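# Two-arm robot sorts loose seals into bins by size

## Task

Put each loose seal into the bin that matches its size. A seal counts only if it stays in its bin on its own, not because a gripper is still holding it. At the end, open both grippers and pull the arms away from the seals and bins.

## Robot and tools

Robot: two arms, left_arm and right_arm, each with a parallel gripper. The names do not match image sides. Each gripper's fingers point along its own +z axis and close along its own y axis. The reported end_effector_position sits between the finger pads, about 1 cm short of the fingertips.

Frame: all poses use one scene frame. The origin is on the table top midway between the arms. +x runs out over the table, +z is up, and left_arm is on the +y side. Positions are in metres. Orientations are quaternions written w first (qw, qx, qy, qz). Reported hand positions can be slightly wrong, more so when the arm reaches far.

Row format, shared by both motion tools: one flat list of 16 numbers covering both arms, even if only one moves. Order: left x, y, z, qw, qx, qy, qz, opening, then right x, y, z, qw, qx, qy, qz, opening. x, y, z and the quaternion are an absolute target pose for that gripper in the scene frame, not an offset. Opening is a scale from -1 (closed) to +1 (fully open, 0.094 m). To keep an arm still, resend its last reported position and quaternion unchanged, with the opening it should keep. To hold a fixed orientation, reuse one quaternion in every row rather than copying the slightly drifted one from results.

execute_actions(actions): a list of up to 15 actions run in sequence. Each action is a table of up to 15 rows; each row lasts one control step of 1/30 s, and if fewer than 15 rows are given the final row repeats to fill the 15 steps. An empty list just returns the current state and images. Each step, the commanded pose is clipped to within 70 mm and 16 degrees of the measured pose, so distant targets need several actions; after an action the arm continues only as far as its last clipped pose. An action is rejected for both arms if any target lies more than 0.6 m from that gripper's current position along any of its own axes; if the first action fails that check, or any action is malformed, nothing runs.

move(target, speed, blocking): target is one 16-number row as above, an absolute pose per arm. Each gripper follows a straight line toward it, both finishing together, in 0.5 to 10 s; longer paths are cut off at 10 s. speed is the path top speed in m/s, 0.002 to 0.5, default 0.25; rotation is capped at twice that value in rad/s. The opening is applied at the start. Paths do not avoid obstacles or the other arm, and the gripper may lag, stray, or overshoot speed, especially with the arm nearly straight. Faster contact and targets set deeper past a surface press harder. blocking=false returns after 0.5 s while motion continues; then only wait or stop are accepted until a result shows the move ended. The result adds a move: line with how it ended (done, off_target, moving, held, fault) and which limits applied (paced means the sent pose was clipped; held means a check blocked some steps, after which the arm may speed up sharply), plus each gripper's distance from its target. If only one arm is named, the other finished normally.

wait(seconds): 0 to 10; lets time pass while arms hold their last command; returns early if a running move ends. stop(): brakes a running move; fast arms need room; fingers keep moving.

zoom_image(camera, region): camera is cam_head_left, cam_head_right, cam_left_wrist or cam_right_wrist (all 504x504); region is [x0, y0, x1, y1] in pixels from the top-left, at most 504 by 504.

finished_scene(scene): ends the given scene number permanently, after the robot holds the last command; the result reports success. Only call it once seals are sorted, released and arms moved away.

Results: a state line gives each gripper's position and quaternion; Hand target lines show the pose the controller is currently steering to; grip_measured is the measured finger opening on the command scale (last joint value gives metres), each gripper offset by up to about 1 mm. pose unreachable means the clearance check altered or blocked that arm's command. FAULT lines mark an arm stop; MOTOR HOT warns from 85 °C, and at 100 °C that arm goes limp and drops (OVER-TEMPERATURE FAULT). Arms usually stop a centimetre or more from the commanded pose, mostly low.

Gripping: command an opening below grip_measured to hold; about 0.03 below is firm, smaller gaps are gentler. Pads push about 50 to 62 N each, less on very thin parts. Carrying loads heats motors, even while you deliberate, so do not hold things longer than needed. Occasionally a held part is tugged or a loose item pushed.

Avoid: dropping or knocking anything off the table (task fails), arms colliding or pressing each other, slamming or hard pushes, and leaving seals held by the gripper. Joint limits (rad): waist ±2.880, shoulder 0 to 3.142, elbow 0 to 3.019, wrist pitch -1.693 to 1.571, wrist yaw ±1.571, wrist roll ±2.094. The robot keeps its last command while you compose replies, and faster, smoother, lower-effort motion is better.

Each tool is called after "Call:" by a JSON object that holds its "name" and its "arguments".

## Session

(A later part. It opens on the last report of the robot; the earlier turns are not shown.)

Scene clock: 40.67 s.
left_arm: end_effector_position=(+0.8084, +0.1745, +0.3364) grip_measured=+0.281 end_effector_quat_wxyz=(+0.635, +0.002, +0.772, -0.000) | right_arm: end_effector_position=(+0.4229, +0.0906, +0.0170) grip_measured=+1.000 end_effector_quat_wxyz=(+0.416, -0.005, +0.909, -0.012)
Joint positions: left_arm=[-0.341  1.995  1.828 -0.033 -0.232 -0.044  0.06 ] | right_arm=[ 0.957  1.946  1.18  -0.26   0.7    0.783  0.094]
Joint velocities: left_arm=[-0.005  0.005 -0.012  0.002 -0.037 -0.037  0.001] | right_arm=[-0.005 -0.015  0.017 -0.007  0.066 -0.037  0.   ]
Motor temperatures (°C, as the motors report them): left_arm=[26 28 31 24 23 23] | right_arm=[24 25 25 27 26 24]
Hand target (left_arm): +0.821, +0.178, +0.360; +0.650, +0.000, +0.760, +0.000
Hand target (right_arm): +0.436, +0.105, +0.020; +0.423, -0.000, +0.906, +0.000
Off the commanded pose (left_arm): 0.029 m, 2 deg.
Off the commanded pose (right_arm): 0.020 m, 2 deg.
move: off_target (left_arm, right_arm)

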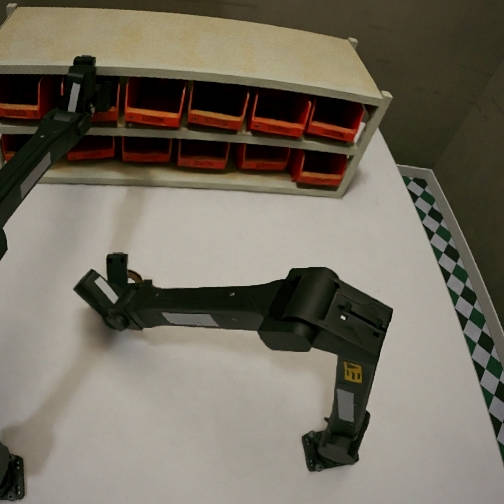

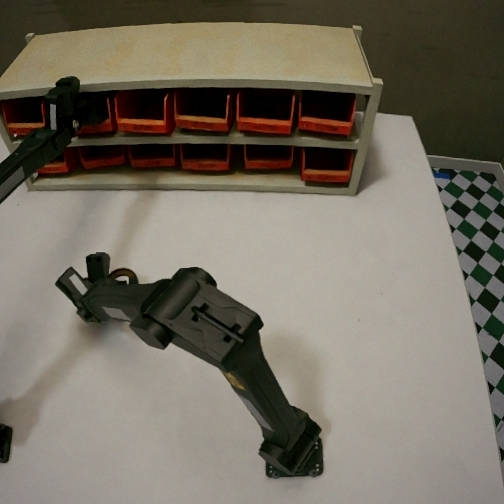

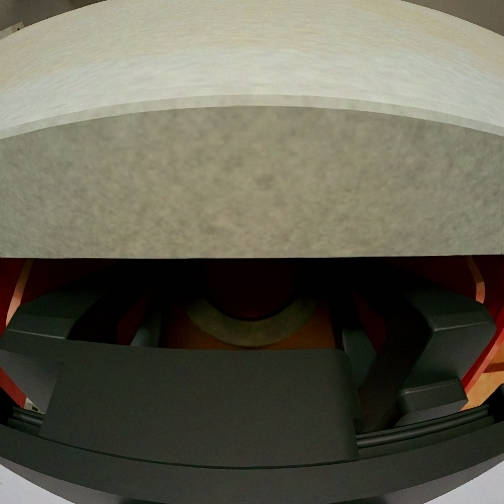

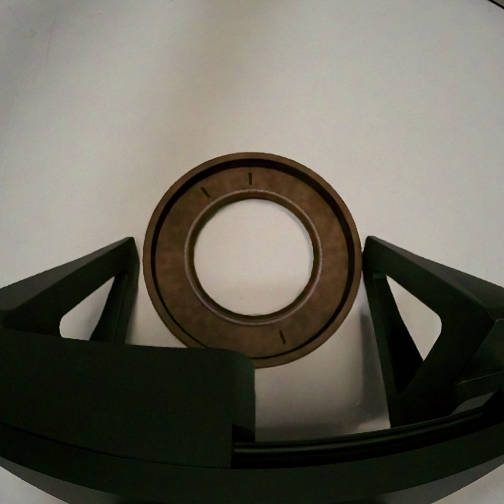

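Lower a bit, release; right descends.

Call:
{"name": "execute_actions", "arguments": {"actions": [[[0.821,0.178,0.342,0.65,0,0.76,0,0.26,0.437,0.103,0.012,0.423,0,0.906,0,1]],[[0.821,0.178,0.342,0.65,0,0.76,0,0.42,0.437,0.103,0.010,0.423,0,0.906,0,1]]]}}

Call:
{"name": "move", "arguments": {"target": [0.70,0.18,0.365,0.65,0,0.76,0,0.42,0.437,0.103,0.010,0.423,0,0.906,0,0.87], "speed": 0.12}}

Scene clock: 42.63 s.
left_arm: end_effector_position=(+0.8098, +0.1742, +0.3335) grip_measured=+0.418 end_effector_quat_wxyz=(+0.636, +0.002, +0.772, -0.000) | right_arm: end_effector_position=(+0.4266, +0.0930, +0.0160) grip_measured=+1.000 end_effector_quat_wxyz=(+0.421, -0.001, +0.907, -0.004)
Joint positions: left_arm=[-0.341  2.001  1.828 -0.025 -0.232 -0.044  0.067] | right_arm=[ 0.954  1.954  1.18  -0.23   0.7    0.781  0.094]
Joint velocities: left_arm=[ 0.005 -0.005 -0.002  0.007  0.007 -0.066  0.   ] | right_arm=[ 0.005 -0.034  0.007  0.002 -0.022 -0.022  0.   ]
Motor temperatures (°C, as the motors report them): left_arm=[26 28 31 24 23 23] | right_arm=[24 25 26 27 26 24]
Hand target (left_arm): +0.820, +0.178, +0.342; +0.650, -0.000, +0.760, +0.000
Hand target (right_arm): +0.437, +0.102, +0.010; +0.423, -0.000, +0.906, +0.000
Off the commanded pose (left_arm): 0.015 m, 2 deg.
Off the commanded pose (right_arm): 0.016 m, 1 deg.

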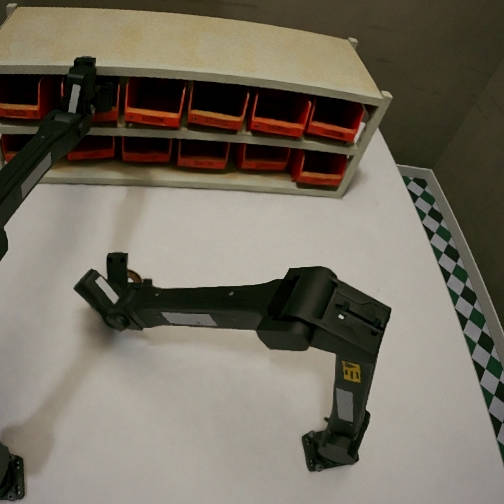

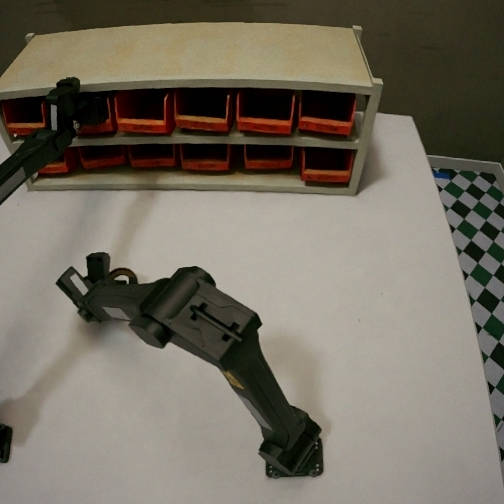

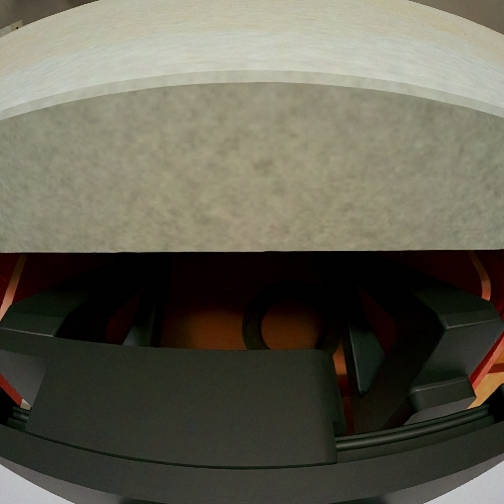

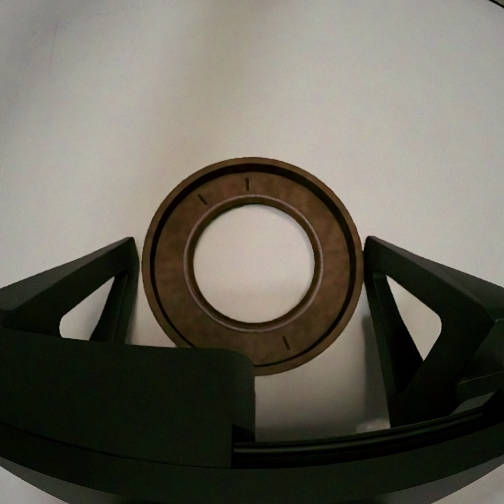

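Scene clock: 44.07 s.
left_arm: end_effector_position=(+0.7064, +0.1849, +0.3436) grip_measured=+0.418 end_effector_quat_wxyz=(+0.634, +0.003, +0.773, +0.006) | right_arm: end_effector_position=(+0.4267, +0.0930, +0.0159) grip_measured=+0.886 end_effector_quat_wxyz=(+0.421, -0.001, +0.907, -0.005)
Joint positions: left_arm=[-0.368  1.726  1.456  0.065 -0.266 -0.042  0.067] | right_arm=[ 0.954  1.954  1.18  -0.23   0.701  0.78   0.089]
Joint velocities: left_arm=[-0.005 -0.005 -0.002  0.007 -0.095  0.007 -0.001] | right_arm=[-0.015 -0.015  0.012  0.012 -0.007 -0.051 -0.002]
Motor temperatures (°C, as the motors report them): left_arm=[26 28 31 25 23 23] | right_arm=[24 25 26 27 26 24]
Hand target (left_arm): +0.700, +0.182, +0.364; +0.650, -0.001, +0.760, -0.001
Hand target (right_arm): +0.437, +0.102, +0.010; +0.423, -0.000, +0.906, +0.000
Off the commanded pose (left_arm): 0.023 m, 3 deg.
Off the commanded pose (right_arm): 0.016 m, 1 deg.
move: off_target (left_arm, right_arm)

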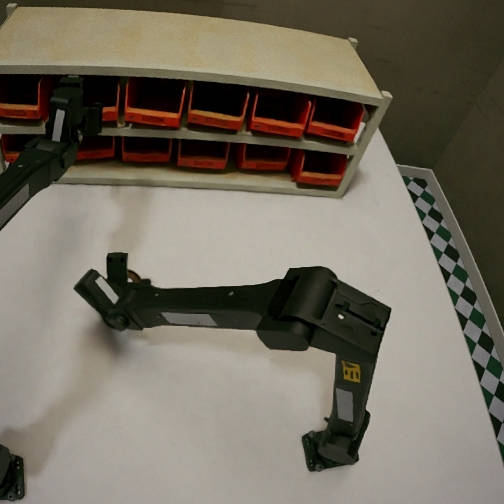

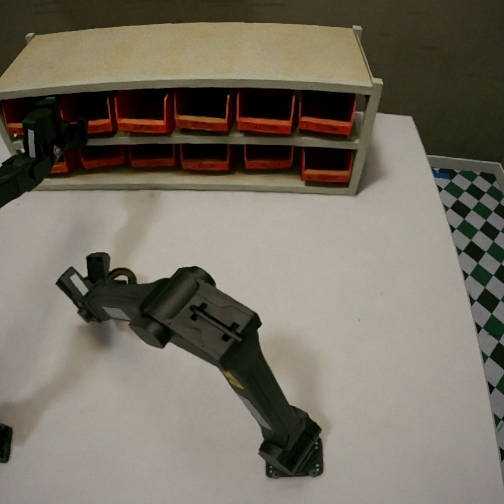

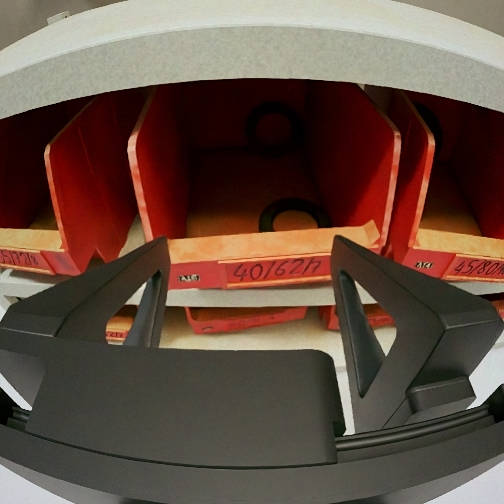

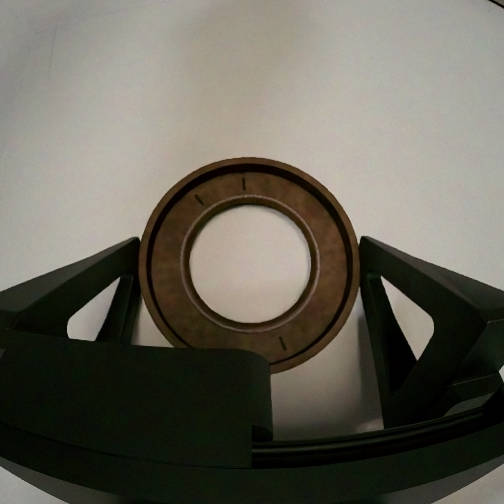

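Call:
{"name": "move", "arguments": {"target": [0.62,0.3,0.33,0.65,0,0.76,0,0.42,0.43,0.06,0.09,0.423,0,0.906,0,0.85], "speed": 0.2}}

Call:
{"name": "move", "arguments": {"target": [0.45,0.38,0.25,0.6,0,0.8,0,0.42,0.67,-0.44,0.36,0.61,0,0.792,0,0.85], "speed": 0.3}}

Scene clock: 46.73 s.
left_arm: end_effector_position=(+0.6259, +0.3031, +0.3142) grip_measured=+0.418 end_effector_quat_wxyz=(+0.635, -0.005, +0.772, +0.000) | right_arm: end_effector_position=(+0.4279, +0.0617, +0.0842) grip_measured=+0.879 end_effector_quat_wxyz=(+0.422, +0.000, +0.906, -0.000)
Joint positions: left_arm=[-0.176  1.505  1.098  0.212 -0.08  -0.021  0.067] | right_arm=[ 0.918  1.78   1.131 -0.322  0.678  0.742  0.088]
Joint velocities: left_arm=[-0.005 -0.005 -0.012  0.007  0.037  0.037 -0.001] | right_arm=[-0.005  0.005 -0.007 -0.012  0.022  0.022 -0.001]
Motor temperatures (°C, as the motors report them): left_arm=[26 28 31 25 23 23] | right_arm=[24 25 26 27 26 24]
Hand target (left_arm): +0.622, +0.302, +0.329; +0.650, +0.001, +0.760, +0.002
Hand target (right_arm): +0.430, +0.060, +0.091; +0.423, -0.000, +0.906, -0.000
Off the commanded pose (left_arm): 0.017 m, 2 deg.
Off the commanded pose (right_arm): 0.006 m, 0 deg.
move: off_target (left_arm)

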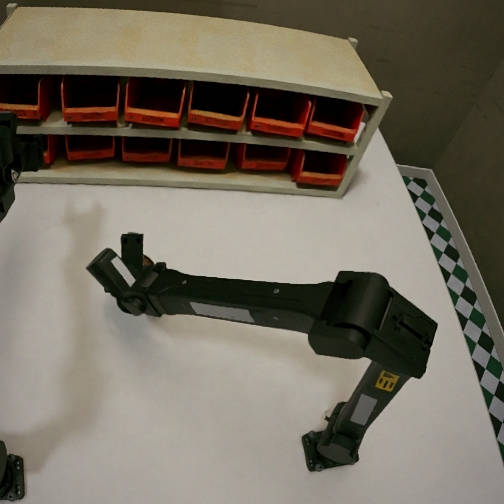

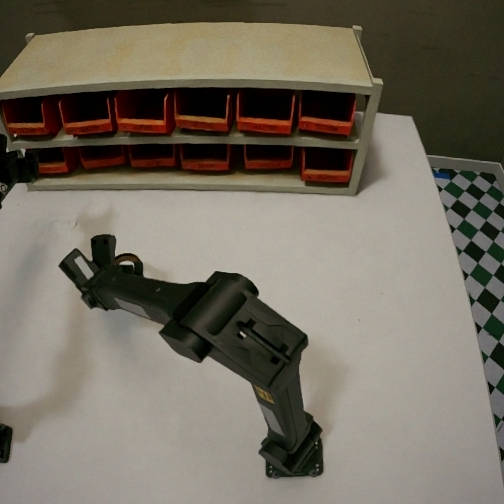

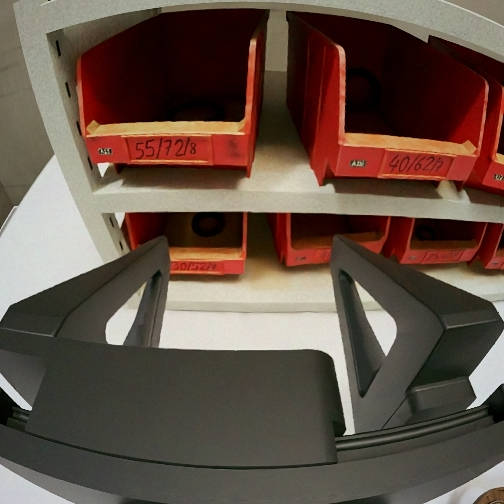

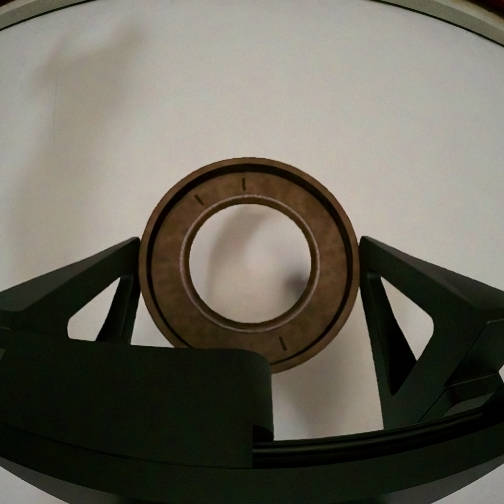

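Scene clock: 49.37 s.
left_arm: end_effector_position=(+0.4561, +0.3814, +0.2423) grip_measured=+0.418 end_effector_quat_wxyz=(+0.595, -0.002, +0.804, -0.003) | right_arm: end_effector_position=(+0.6515, -0.4523, +0.3315) grip_measured=+0.879 end_effector_quat_wxyz=(+0.592, +0.003, +0.806, +0.001)
Joint positions: left_arm=[0.032 1.126 0.614 0.212 0.13  0.033 0.067] | right_arm=[-0.232  1.489  1.203 -0.024 -0.18  -0.051  0.088]
Joint velocities: left_arm=[ 0.005 -0.024 -0.007  0.002  0.037 -0.007 -0.   ] | right_arm=[-0.015 -0.015  0.007  0.012 -0.066  0.022 -0.   ]
Motor temperatures (°C, as the motors report them): left_arm=[26 28 30 25 23 23] | right_arm=[24 25 26 27 26 24]
Hand target (left_arm): +0.453, +0.383, +0.249; +0.600, +0.002, +0.800, +0.003
Hand target (right_arm): +0.664, -0.450, +0.364; +0.615, -0.007, +0.788, -0.002
Off the commanded pose (left_arm): 0.010 m, 1 deg.
Off the commanded pose (right_arm): 0.036 m, 3 deg.
move: off_target (right_arm)

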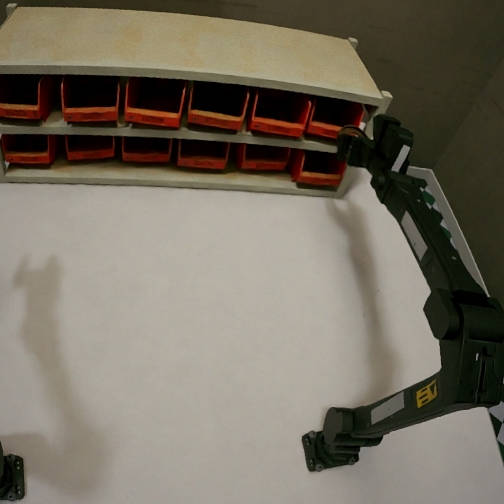

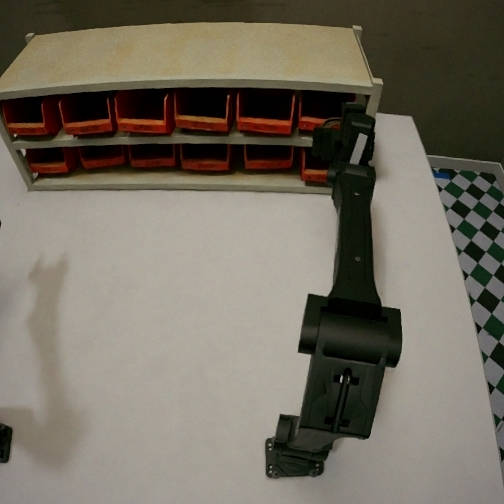

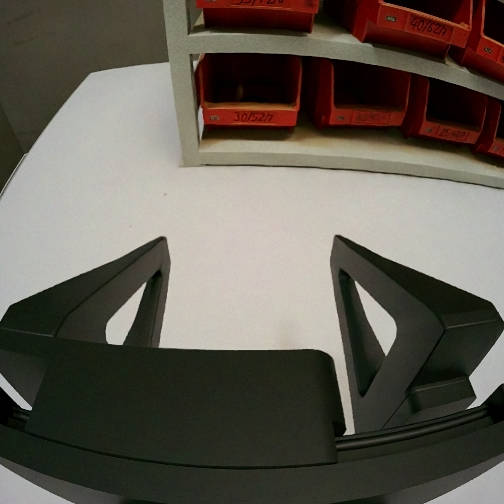

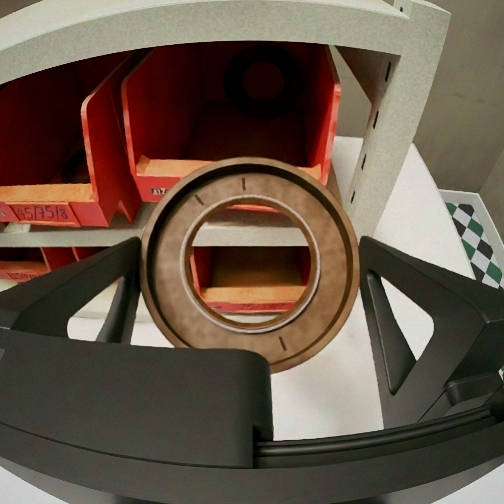

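Call:
{"name": "move", "arguments": {"target": [0.4561,0.3814,0.2423,0.595,-0.002,0.804,-0.003,0.42,0.76,-0.437,0.365,0.61,0,0.792,0,0.85], "speed": 0.08}}

Scene clock: 53.40 s.
left_arm: end_effector_position=(+0.4561, +0.3814, +0.2423) grip_measured=+0.418 end_effector_quat_wxyz=(+0.595, -0.002, +0.804, -0.003) | right_arm: end_effector_position=(+0.7454, -0.4400, +0.3351) grip_measured=+0.879 end_effector_quat_wxyz=(+0.593, +0.000, +0.805, +0.000)
Joint positions: left_arm=[0.032 1.126 0.614 0.212 0.13  0.033 0.067] | right_arm=[-0.181  1.715  1.485 -0.074 -0.134 -0.042  0.088]
Joint velocities: left_arm=[-0.005 -0.015  0.007 -0.022 -0.037  0.051  0.   ] | right_arm=[-0.005  0.005 -0.012 -0.017 -0.066  0.081  0.   ]
Motor temperatures (°C, as the motors report them): left_arm=[26 28 30 25 23 23] | right_arm=[24 25 27 27 26 24]
Hand target (left_arm): +0.456, +0.381, +0.242; +0.595, -0.002, +0.804, -0.003
Hand target (right_arm): +0.757, -0.438, +0.364; +0.610, -0.000, +0.792, +0.000
Off the commanded pose (left_arm): 0.000 m, 0 deg.
Off the commanded pose (right_arm): 0.033 m, 2 deg.
move: off_target (right_arm)

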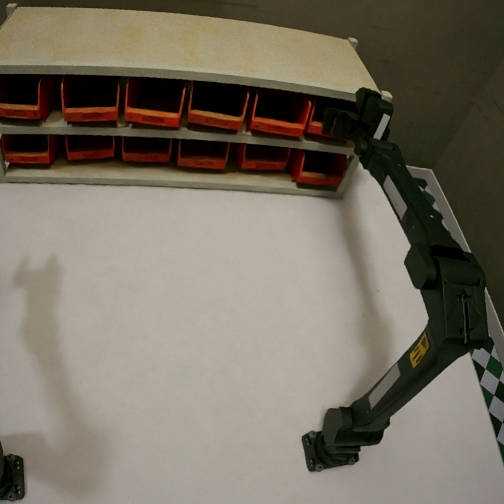

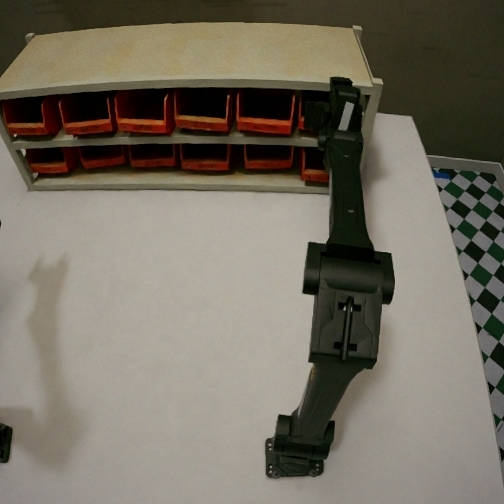

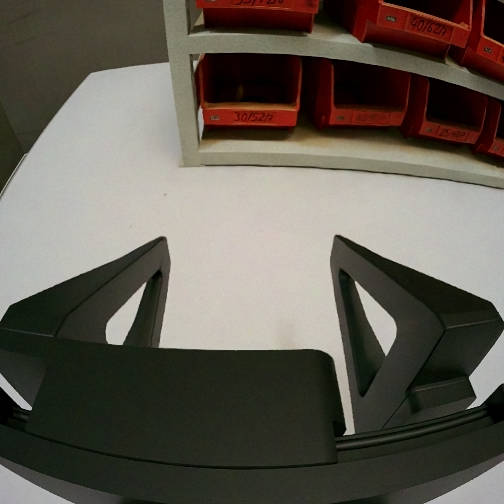

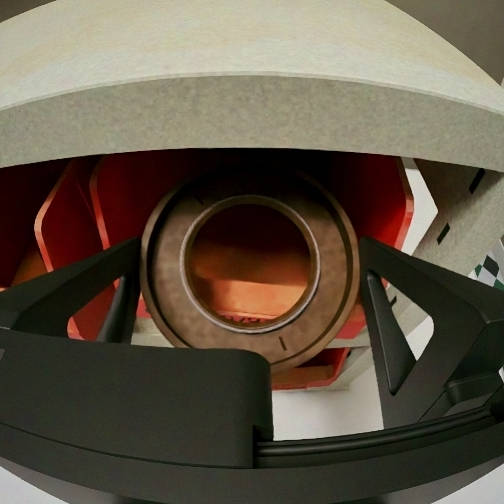

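Call:
{"name": "move", "arguments": {"target": [0.4561,0.3814,0.2423,0.595,-0.002,0.804,-0.003,0.42,0.806,-0.444,0.348,0.63,0,0.777,0,0.85], "speed": 0.04}}

Scene clock: 56.23 s.
left_arm: end_effector_position=(+0.4561, +0.3814, +0.2423) grip_measured=+0.418 end_effector_quat_wxyz=(+0.595, -0.002, +0.804, -0.003) | right_arm: end_effector_position=(+0.7879, -0.4460, +0.3154) grip_measured=+0.879 end_effector_quat_wxyz=(+0.602, +0.001, +0.798, +0.000)
Joint positions: left_arm=[0.032 1.126 0.614 0.212 0.13  0.033 0.067] | right_arm=[-0.181  1.836  1.584 -0.029 -0.134 -0.037  0.088]
Joint velocities: left_arm=[-0.005  0.005 -0.017  0.012  0.007 -0.081  0.   ] | right_arm=[ 0.005 -0.015 -0.002 -0.002 -0.095 -0.007 -0.001]
Motor temperatures (°C, as the motors report them): left_arm=[26 28 30 25 23 23] | right_arm=[24 25 27 27 26 24]
Hand target (left_arm): +0.456, +0.381, +0.242; +0.595, -0.002, +0.804, -0.003
Hand target (right_arm): +0.802, -0.444, +0.347; +0.630, -0.001, +0.777, +0.000
Off the commanded pose (left_arm): 0.000 m, 0 deg.
Off the commanded pose (right_arm): 0.037 m, 4 deg.
move: off_target (right_arm)

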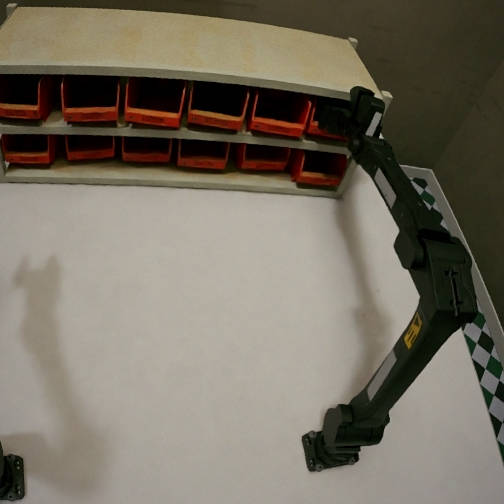

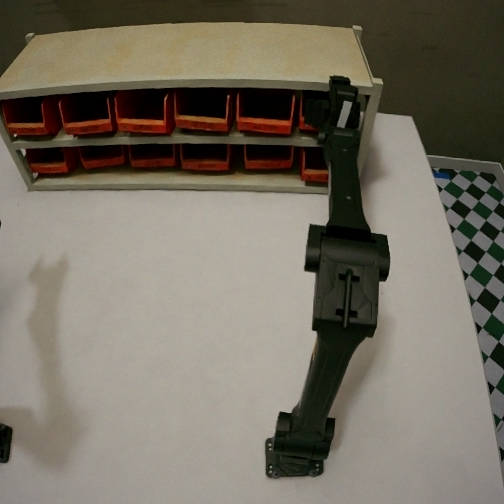

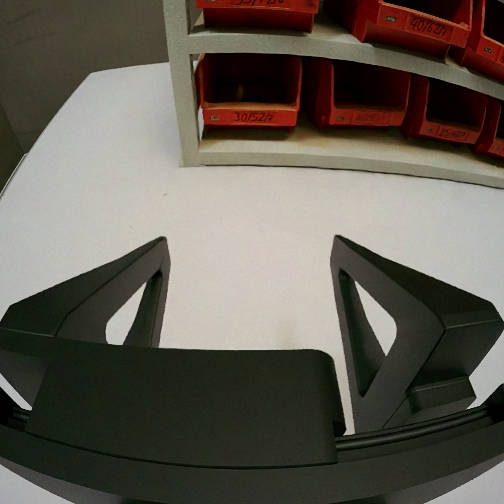

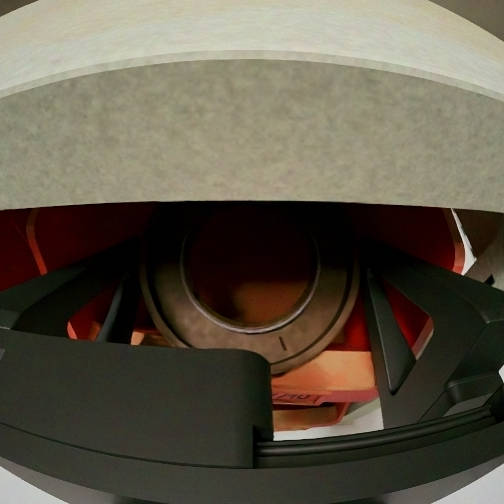

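Call:
{"name": "execute_actions", "arguments": {"actions": [[[0.4561,0.3814,0.2423,0.595,-0.002,0.804,-0.003,0.42,0.813,-0.444,0.352,0.635,0,0.772,0,0.85]],[[0.4561,0.3814,0.2423,0.595,-0.002,0.804,-0.003,0.42,0.813,-0.444,0.352,0.635,0,0.772,0,1]]]}}

Call:
{"name": "move", "arguments": {"target": [0.4561,0.3814,0.2423,0.595,-0.002,0.804,-0.003,0.42,0.68,-0.444,0.35,0.635,0,0.772,0,1], "speed": 0.12}}

Scene clock: 58.90 s.
left_arm: end_effector_position=(+0.4561, +0.3814, +0.2423) grip_measured=+0.418 end_effector_quat_wxyz=(+0.595, -0.002, +0.804, -0.003) | right_arm: end_effector_position=(+0.7965, -0.4466, +0.3252) grip_measured=+1.000 end_effector_quat_wxyz=(+0.612, +0.001, +0.791, +0.000)
Joint positions: left_arm=[0.032 1.126 0.614 0.212 0.13  0.033 0.067] | right_arm=[-0.18   1.851  1.618 -0.024 -0.134 -0.033  0.094]
Joint velocities: left_arm=[-0.024 -0.005 -0.007 -0.027 -0.051 -0.007 -0.   ] | right_arm=[-0.015  0.015  0.012  0.022 -0.022  0.037  0.   ]
Motor temperatures (°C, as the motors report them): left_arm=[26 28 30 25 23 23] | right_arm=[24 25 28 27 26 24]
Hand target (left_arm): +0.456, +0.381, +0.242; +0.595, -0.002, +0.804, -0.003
Hand target (right_arm): +0.810, -0.444, +0.352; +0.635, -0.000, +0.772, +0.000
Off the commanded pose (left_arm): 0.000 m, 0 deg.
Off the commanded pose (right_arm): 0.032 m, 3 deg.

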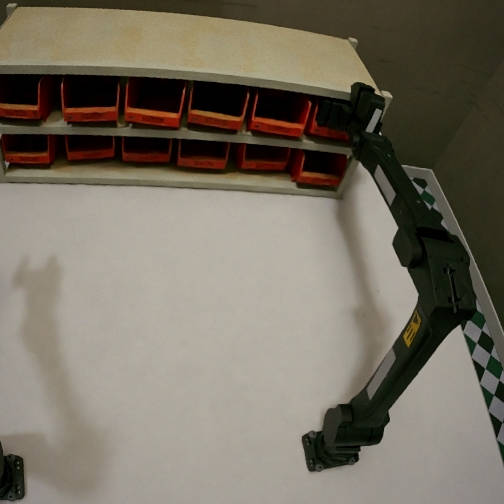

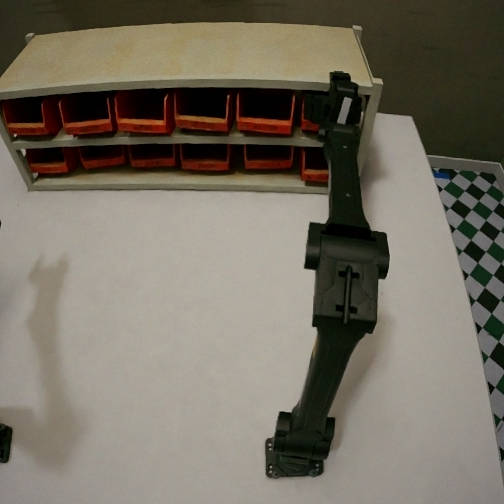

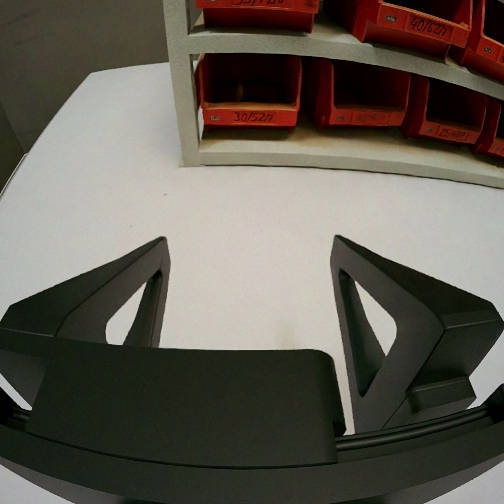

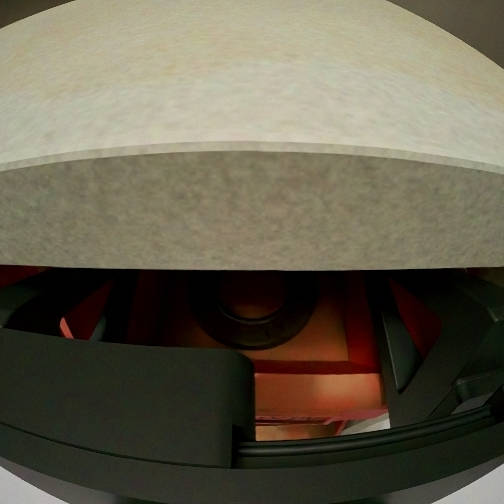

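Scene clock: 60.33 s.
left_arm: end_effector_position=(+0.4561, +0.3814, +0.2423) grip_measured=+0.418 end_effector_quat_wxyz=(+0.595, -0.002, +0.804, -0.003) | right_arm: end_effector_position=(+0.6817, -0.4386, +0.3371) grip_measured=+1.000 end_effector_quat_wxyz=(+0.622, -0.001, +0.783, +0.002)
Joint positions: left_arm=[0.032 1.126 0.614 0.212 0.13  0.033 0.067] | right_arm=[-0.198  1.555  1.244  0.079 -0.158 -0.036  0.094]
Joint velocities: left_arm=[-0.015 -0.005 -0.022 -0.017  0.022  0.022 -0.001] | right_arm=[-0.005  0.015 -0.017 -0.012 -0.139 -0.037  0.   ]
Motor temperatures (°C, as the motors report them): left_arm=[26 28 30 25 23 23] | right_arm=[24 25 28 27 26 24]
Hand target (left_arm): +0.456, +0.381, +0.242; +0.595, -0.002, +0.804, -0.003
Hand target (right_arm): +0.680, -0.442, +0.352; +0.635, -0.001, +0.772, -0.000
Off the commanded pose (left_arm): 0.000 m, 0 deg.
Off the commanded pose (right_arm): 0.014 m, 2 deg.
move: off_target (right_arm)

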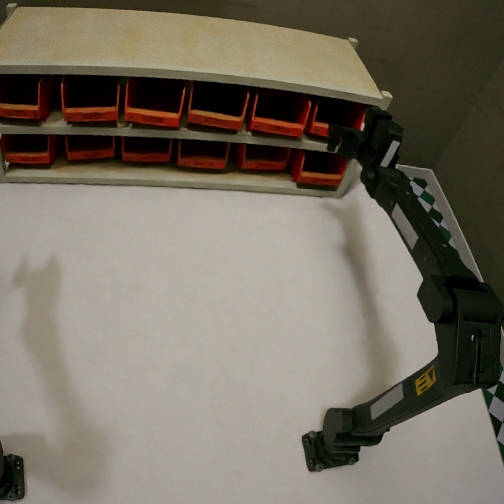

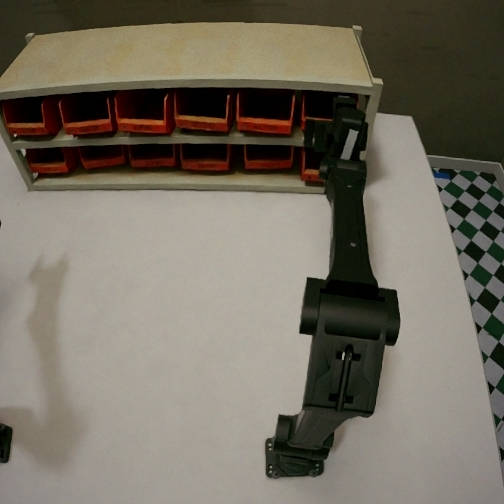

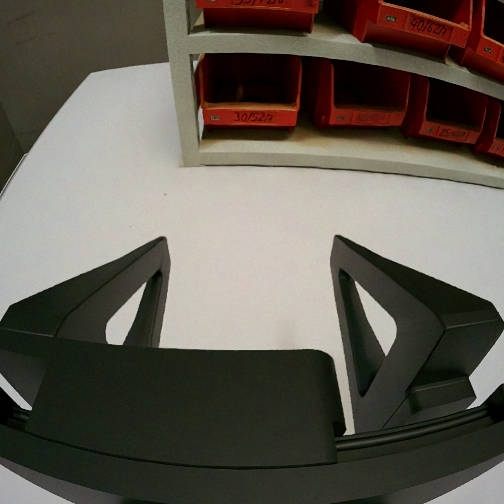

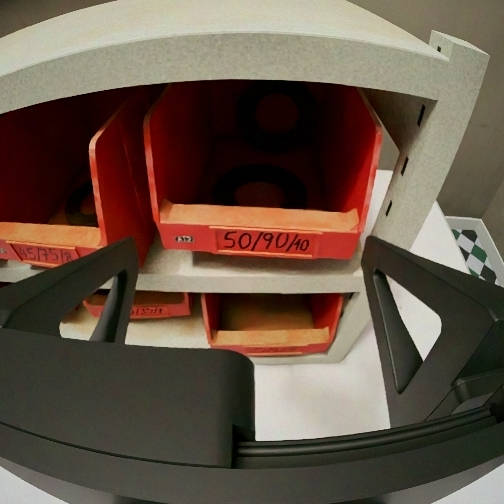

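Retreat, checking the unseen left part of the table at the same time.

Call:
{"name": "move", "arguments": {"target": [0.33,0.42,0.27,0.4,0,0.916,0,1,0.5,-0.4,0.3,0.635,0,0.772,0,1], "speed": 0.3}}

Scene clock: 62.47 s.
left_arm: end_effector_position=(+0.3189, +0.4166, +0.2309) grip_measured=+1.000 end_effector_quat_wxyz=(+0.370, -0.006, +0.929, -0.009) | right_arm: end_effector_position=(+0.4975, -0.3998, +0.2924) grip_measured=+1.000 end_effector_quat_wxyz=(+0.625, -0.001, +0.781, -0.001)
Joint positions: left_arm=[ 0.235  0.826  0.71  -0.728  0.242  0.232  0.094] | right_arm=[-0.166  1.094  0.686  0.185 -0.121 -0.03   0.094]
Joint velocities: left_arm=[-0.005  0.005 -0.012 -0.012 -0.007 -0.022  0.   ] | right_arm=[-0.015 -0.005  0.002 -0.002  0.037  0.007  0.   ]
Motor temperatures (°C, as the motors report them): left_arm=[26 28 30 25 23 23] | right_arm=[24 25 28 27 26 24]
Hand target (left_arm): +0.328, +0.422, +0.268; +0.399, +0.004, +0.917, +0.004
Hand target (right_arm): +0.500, -0.397, +0.302; +0.635, -0.000, +0.772, +0.000
Off the commanded pose (left_arm): 0.041 m, 4 deg.
Off the commanded pose (right_arm): 0.008 m, 2 deg.
move: off_target (left_arm)

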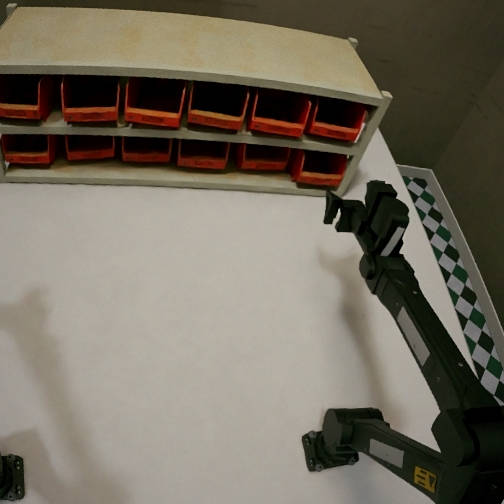

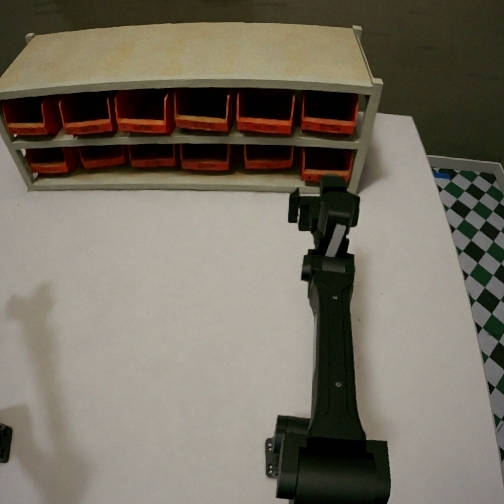

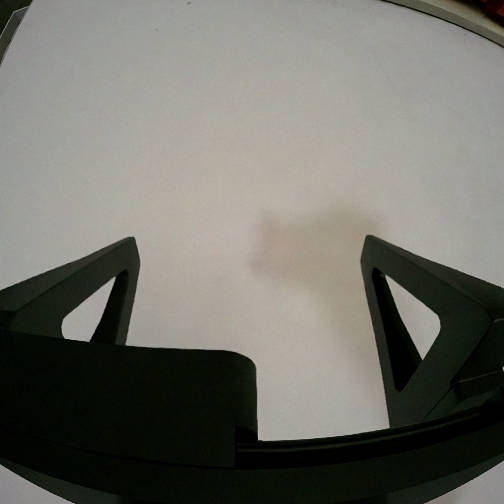

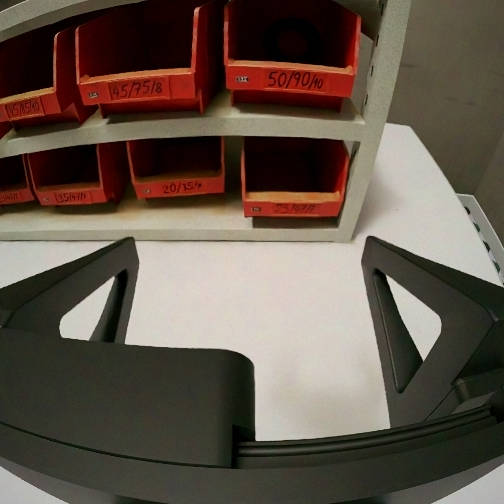

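Call:
{"name": "finished_scene", "arguments": {"scene": 1}}

The scene is finished: the task was done.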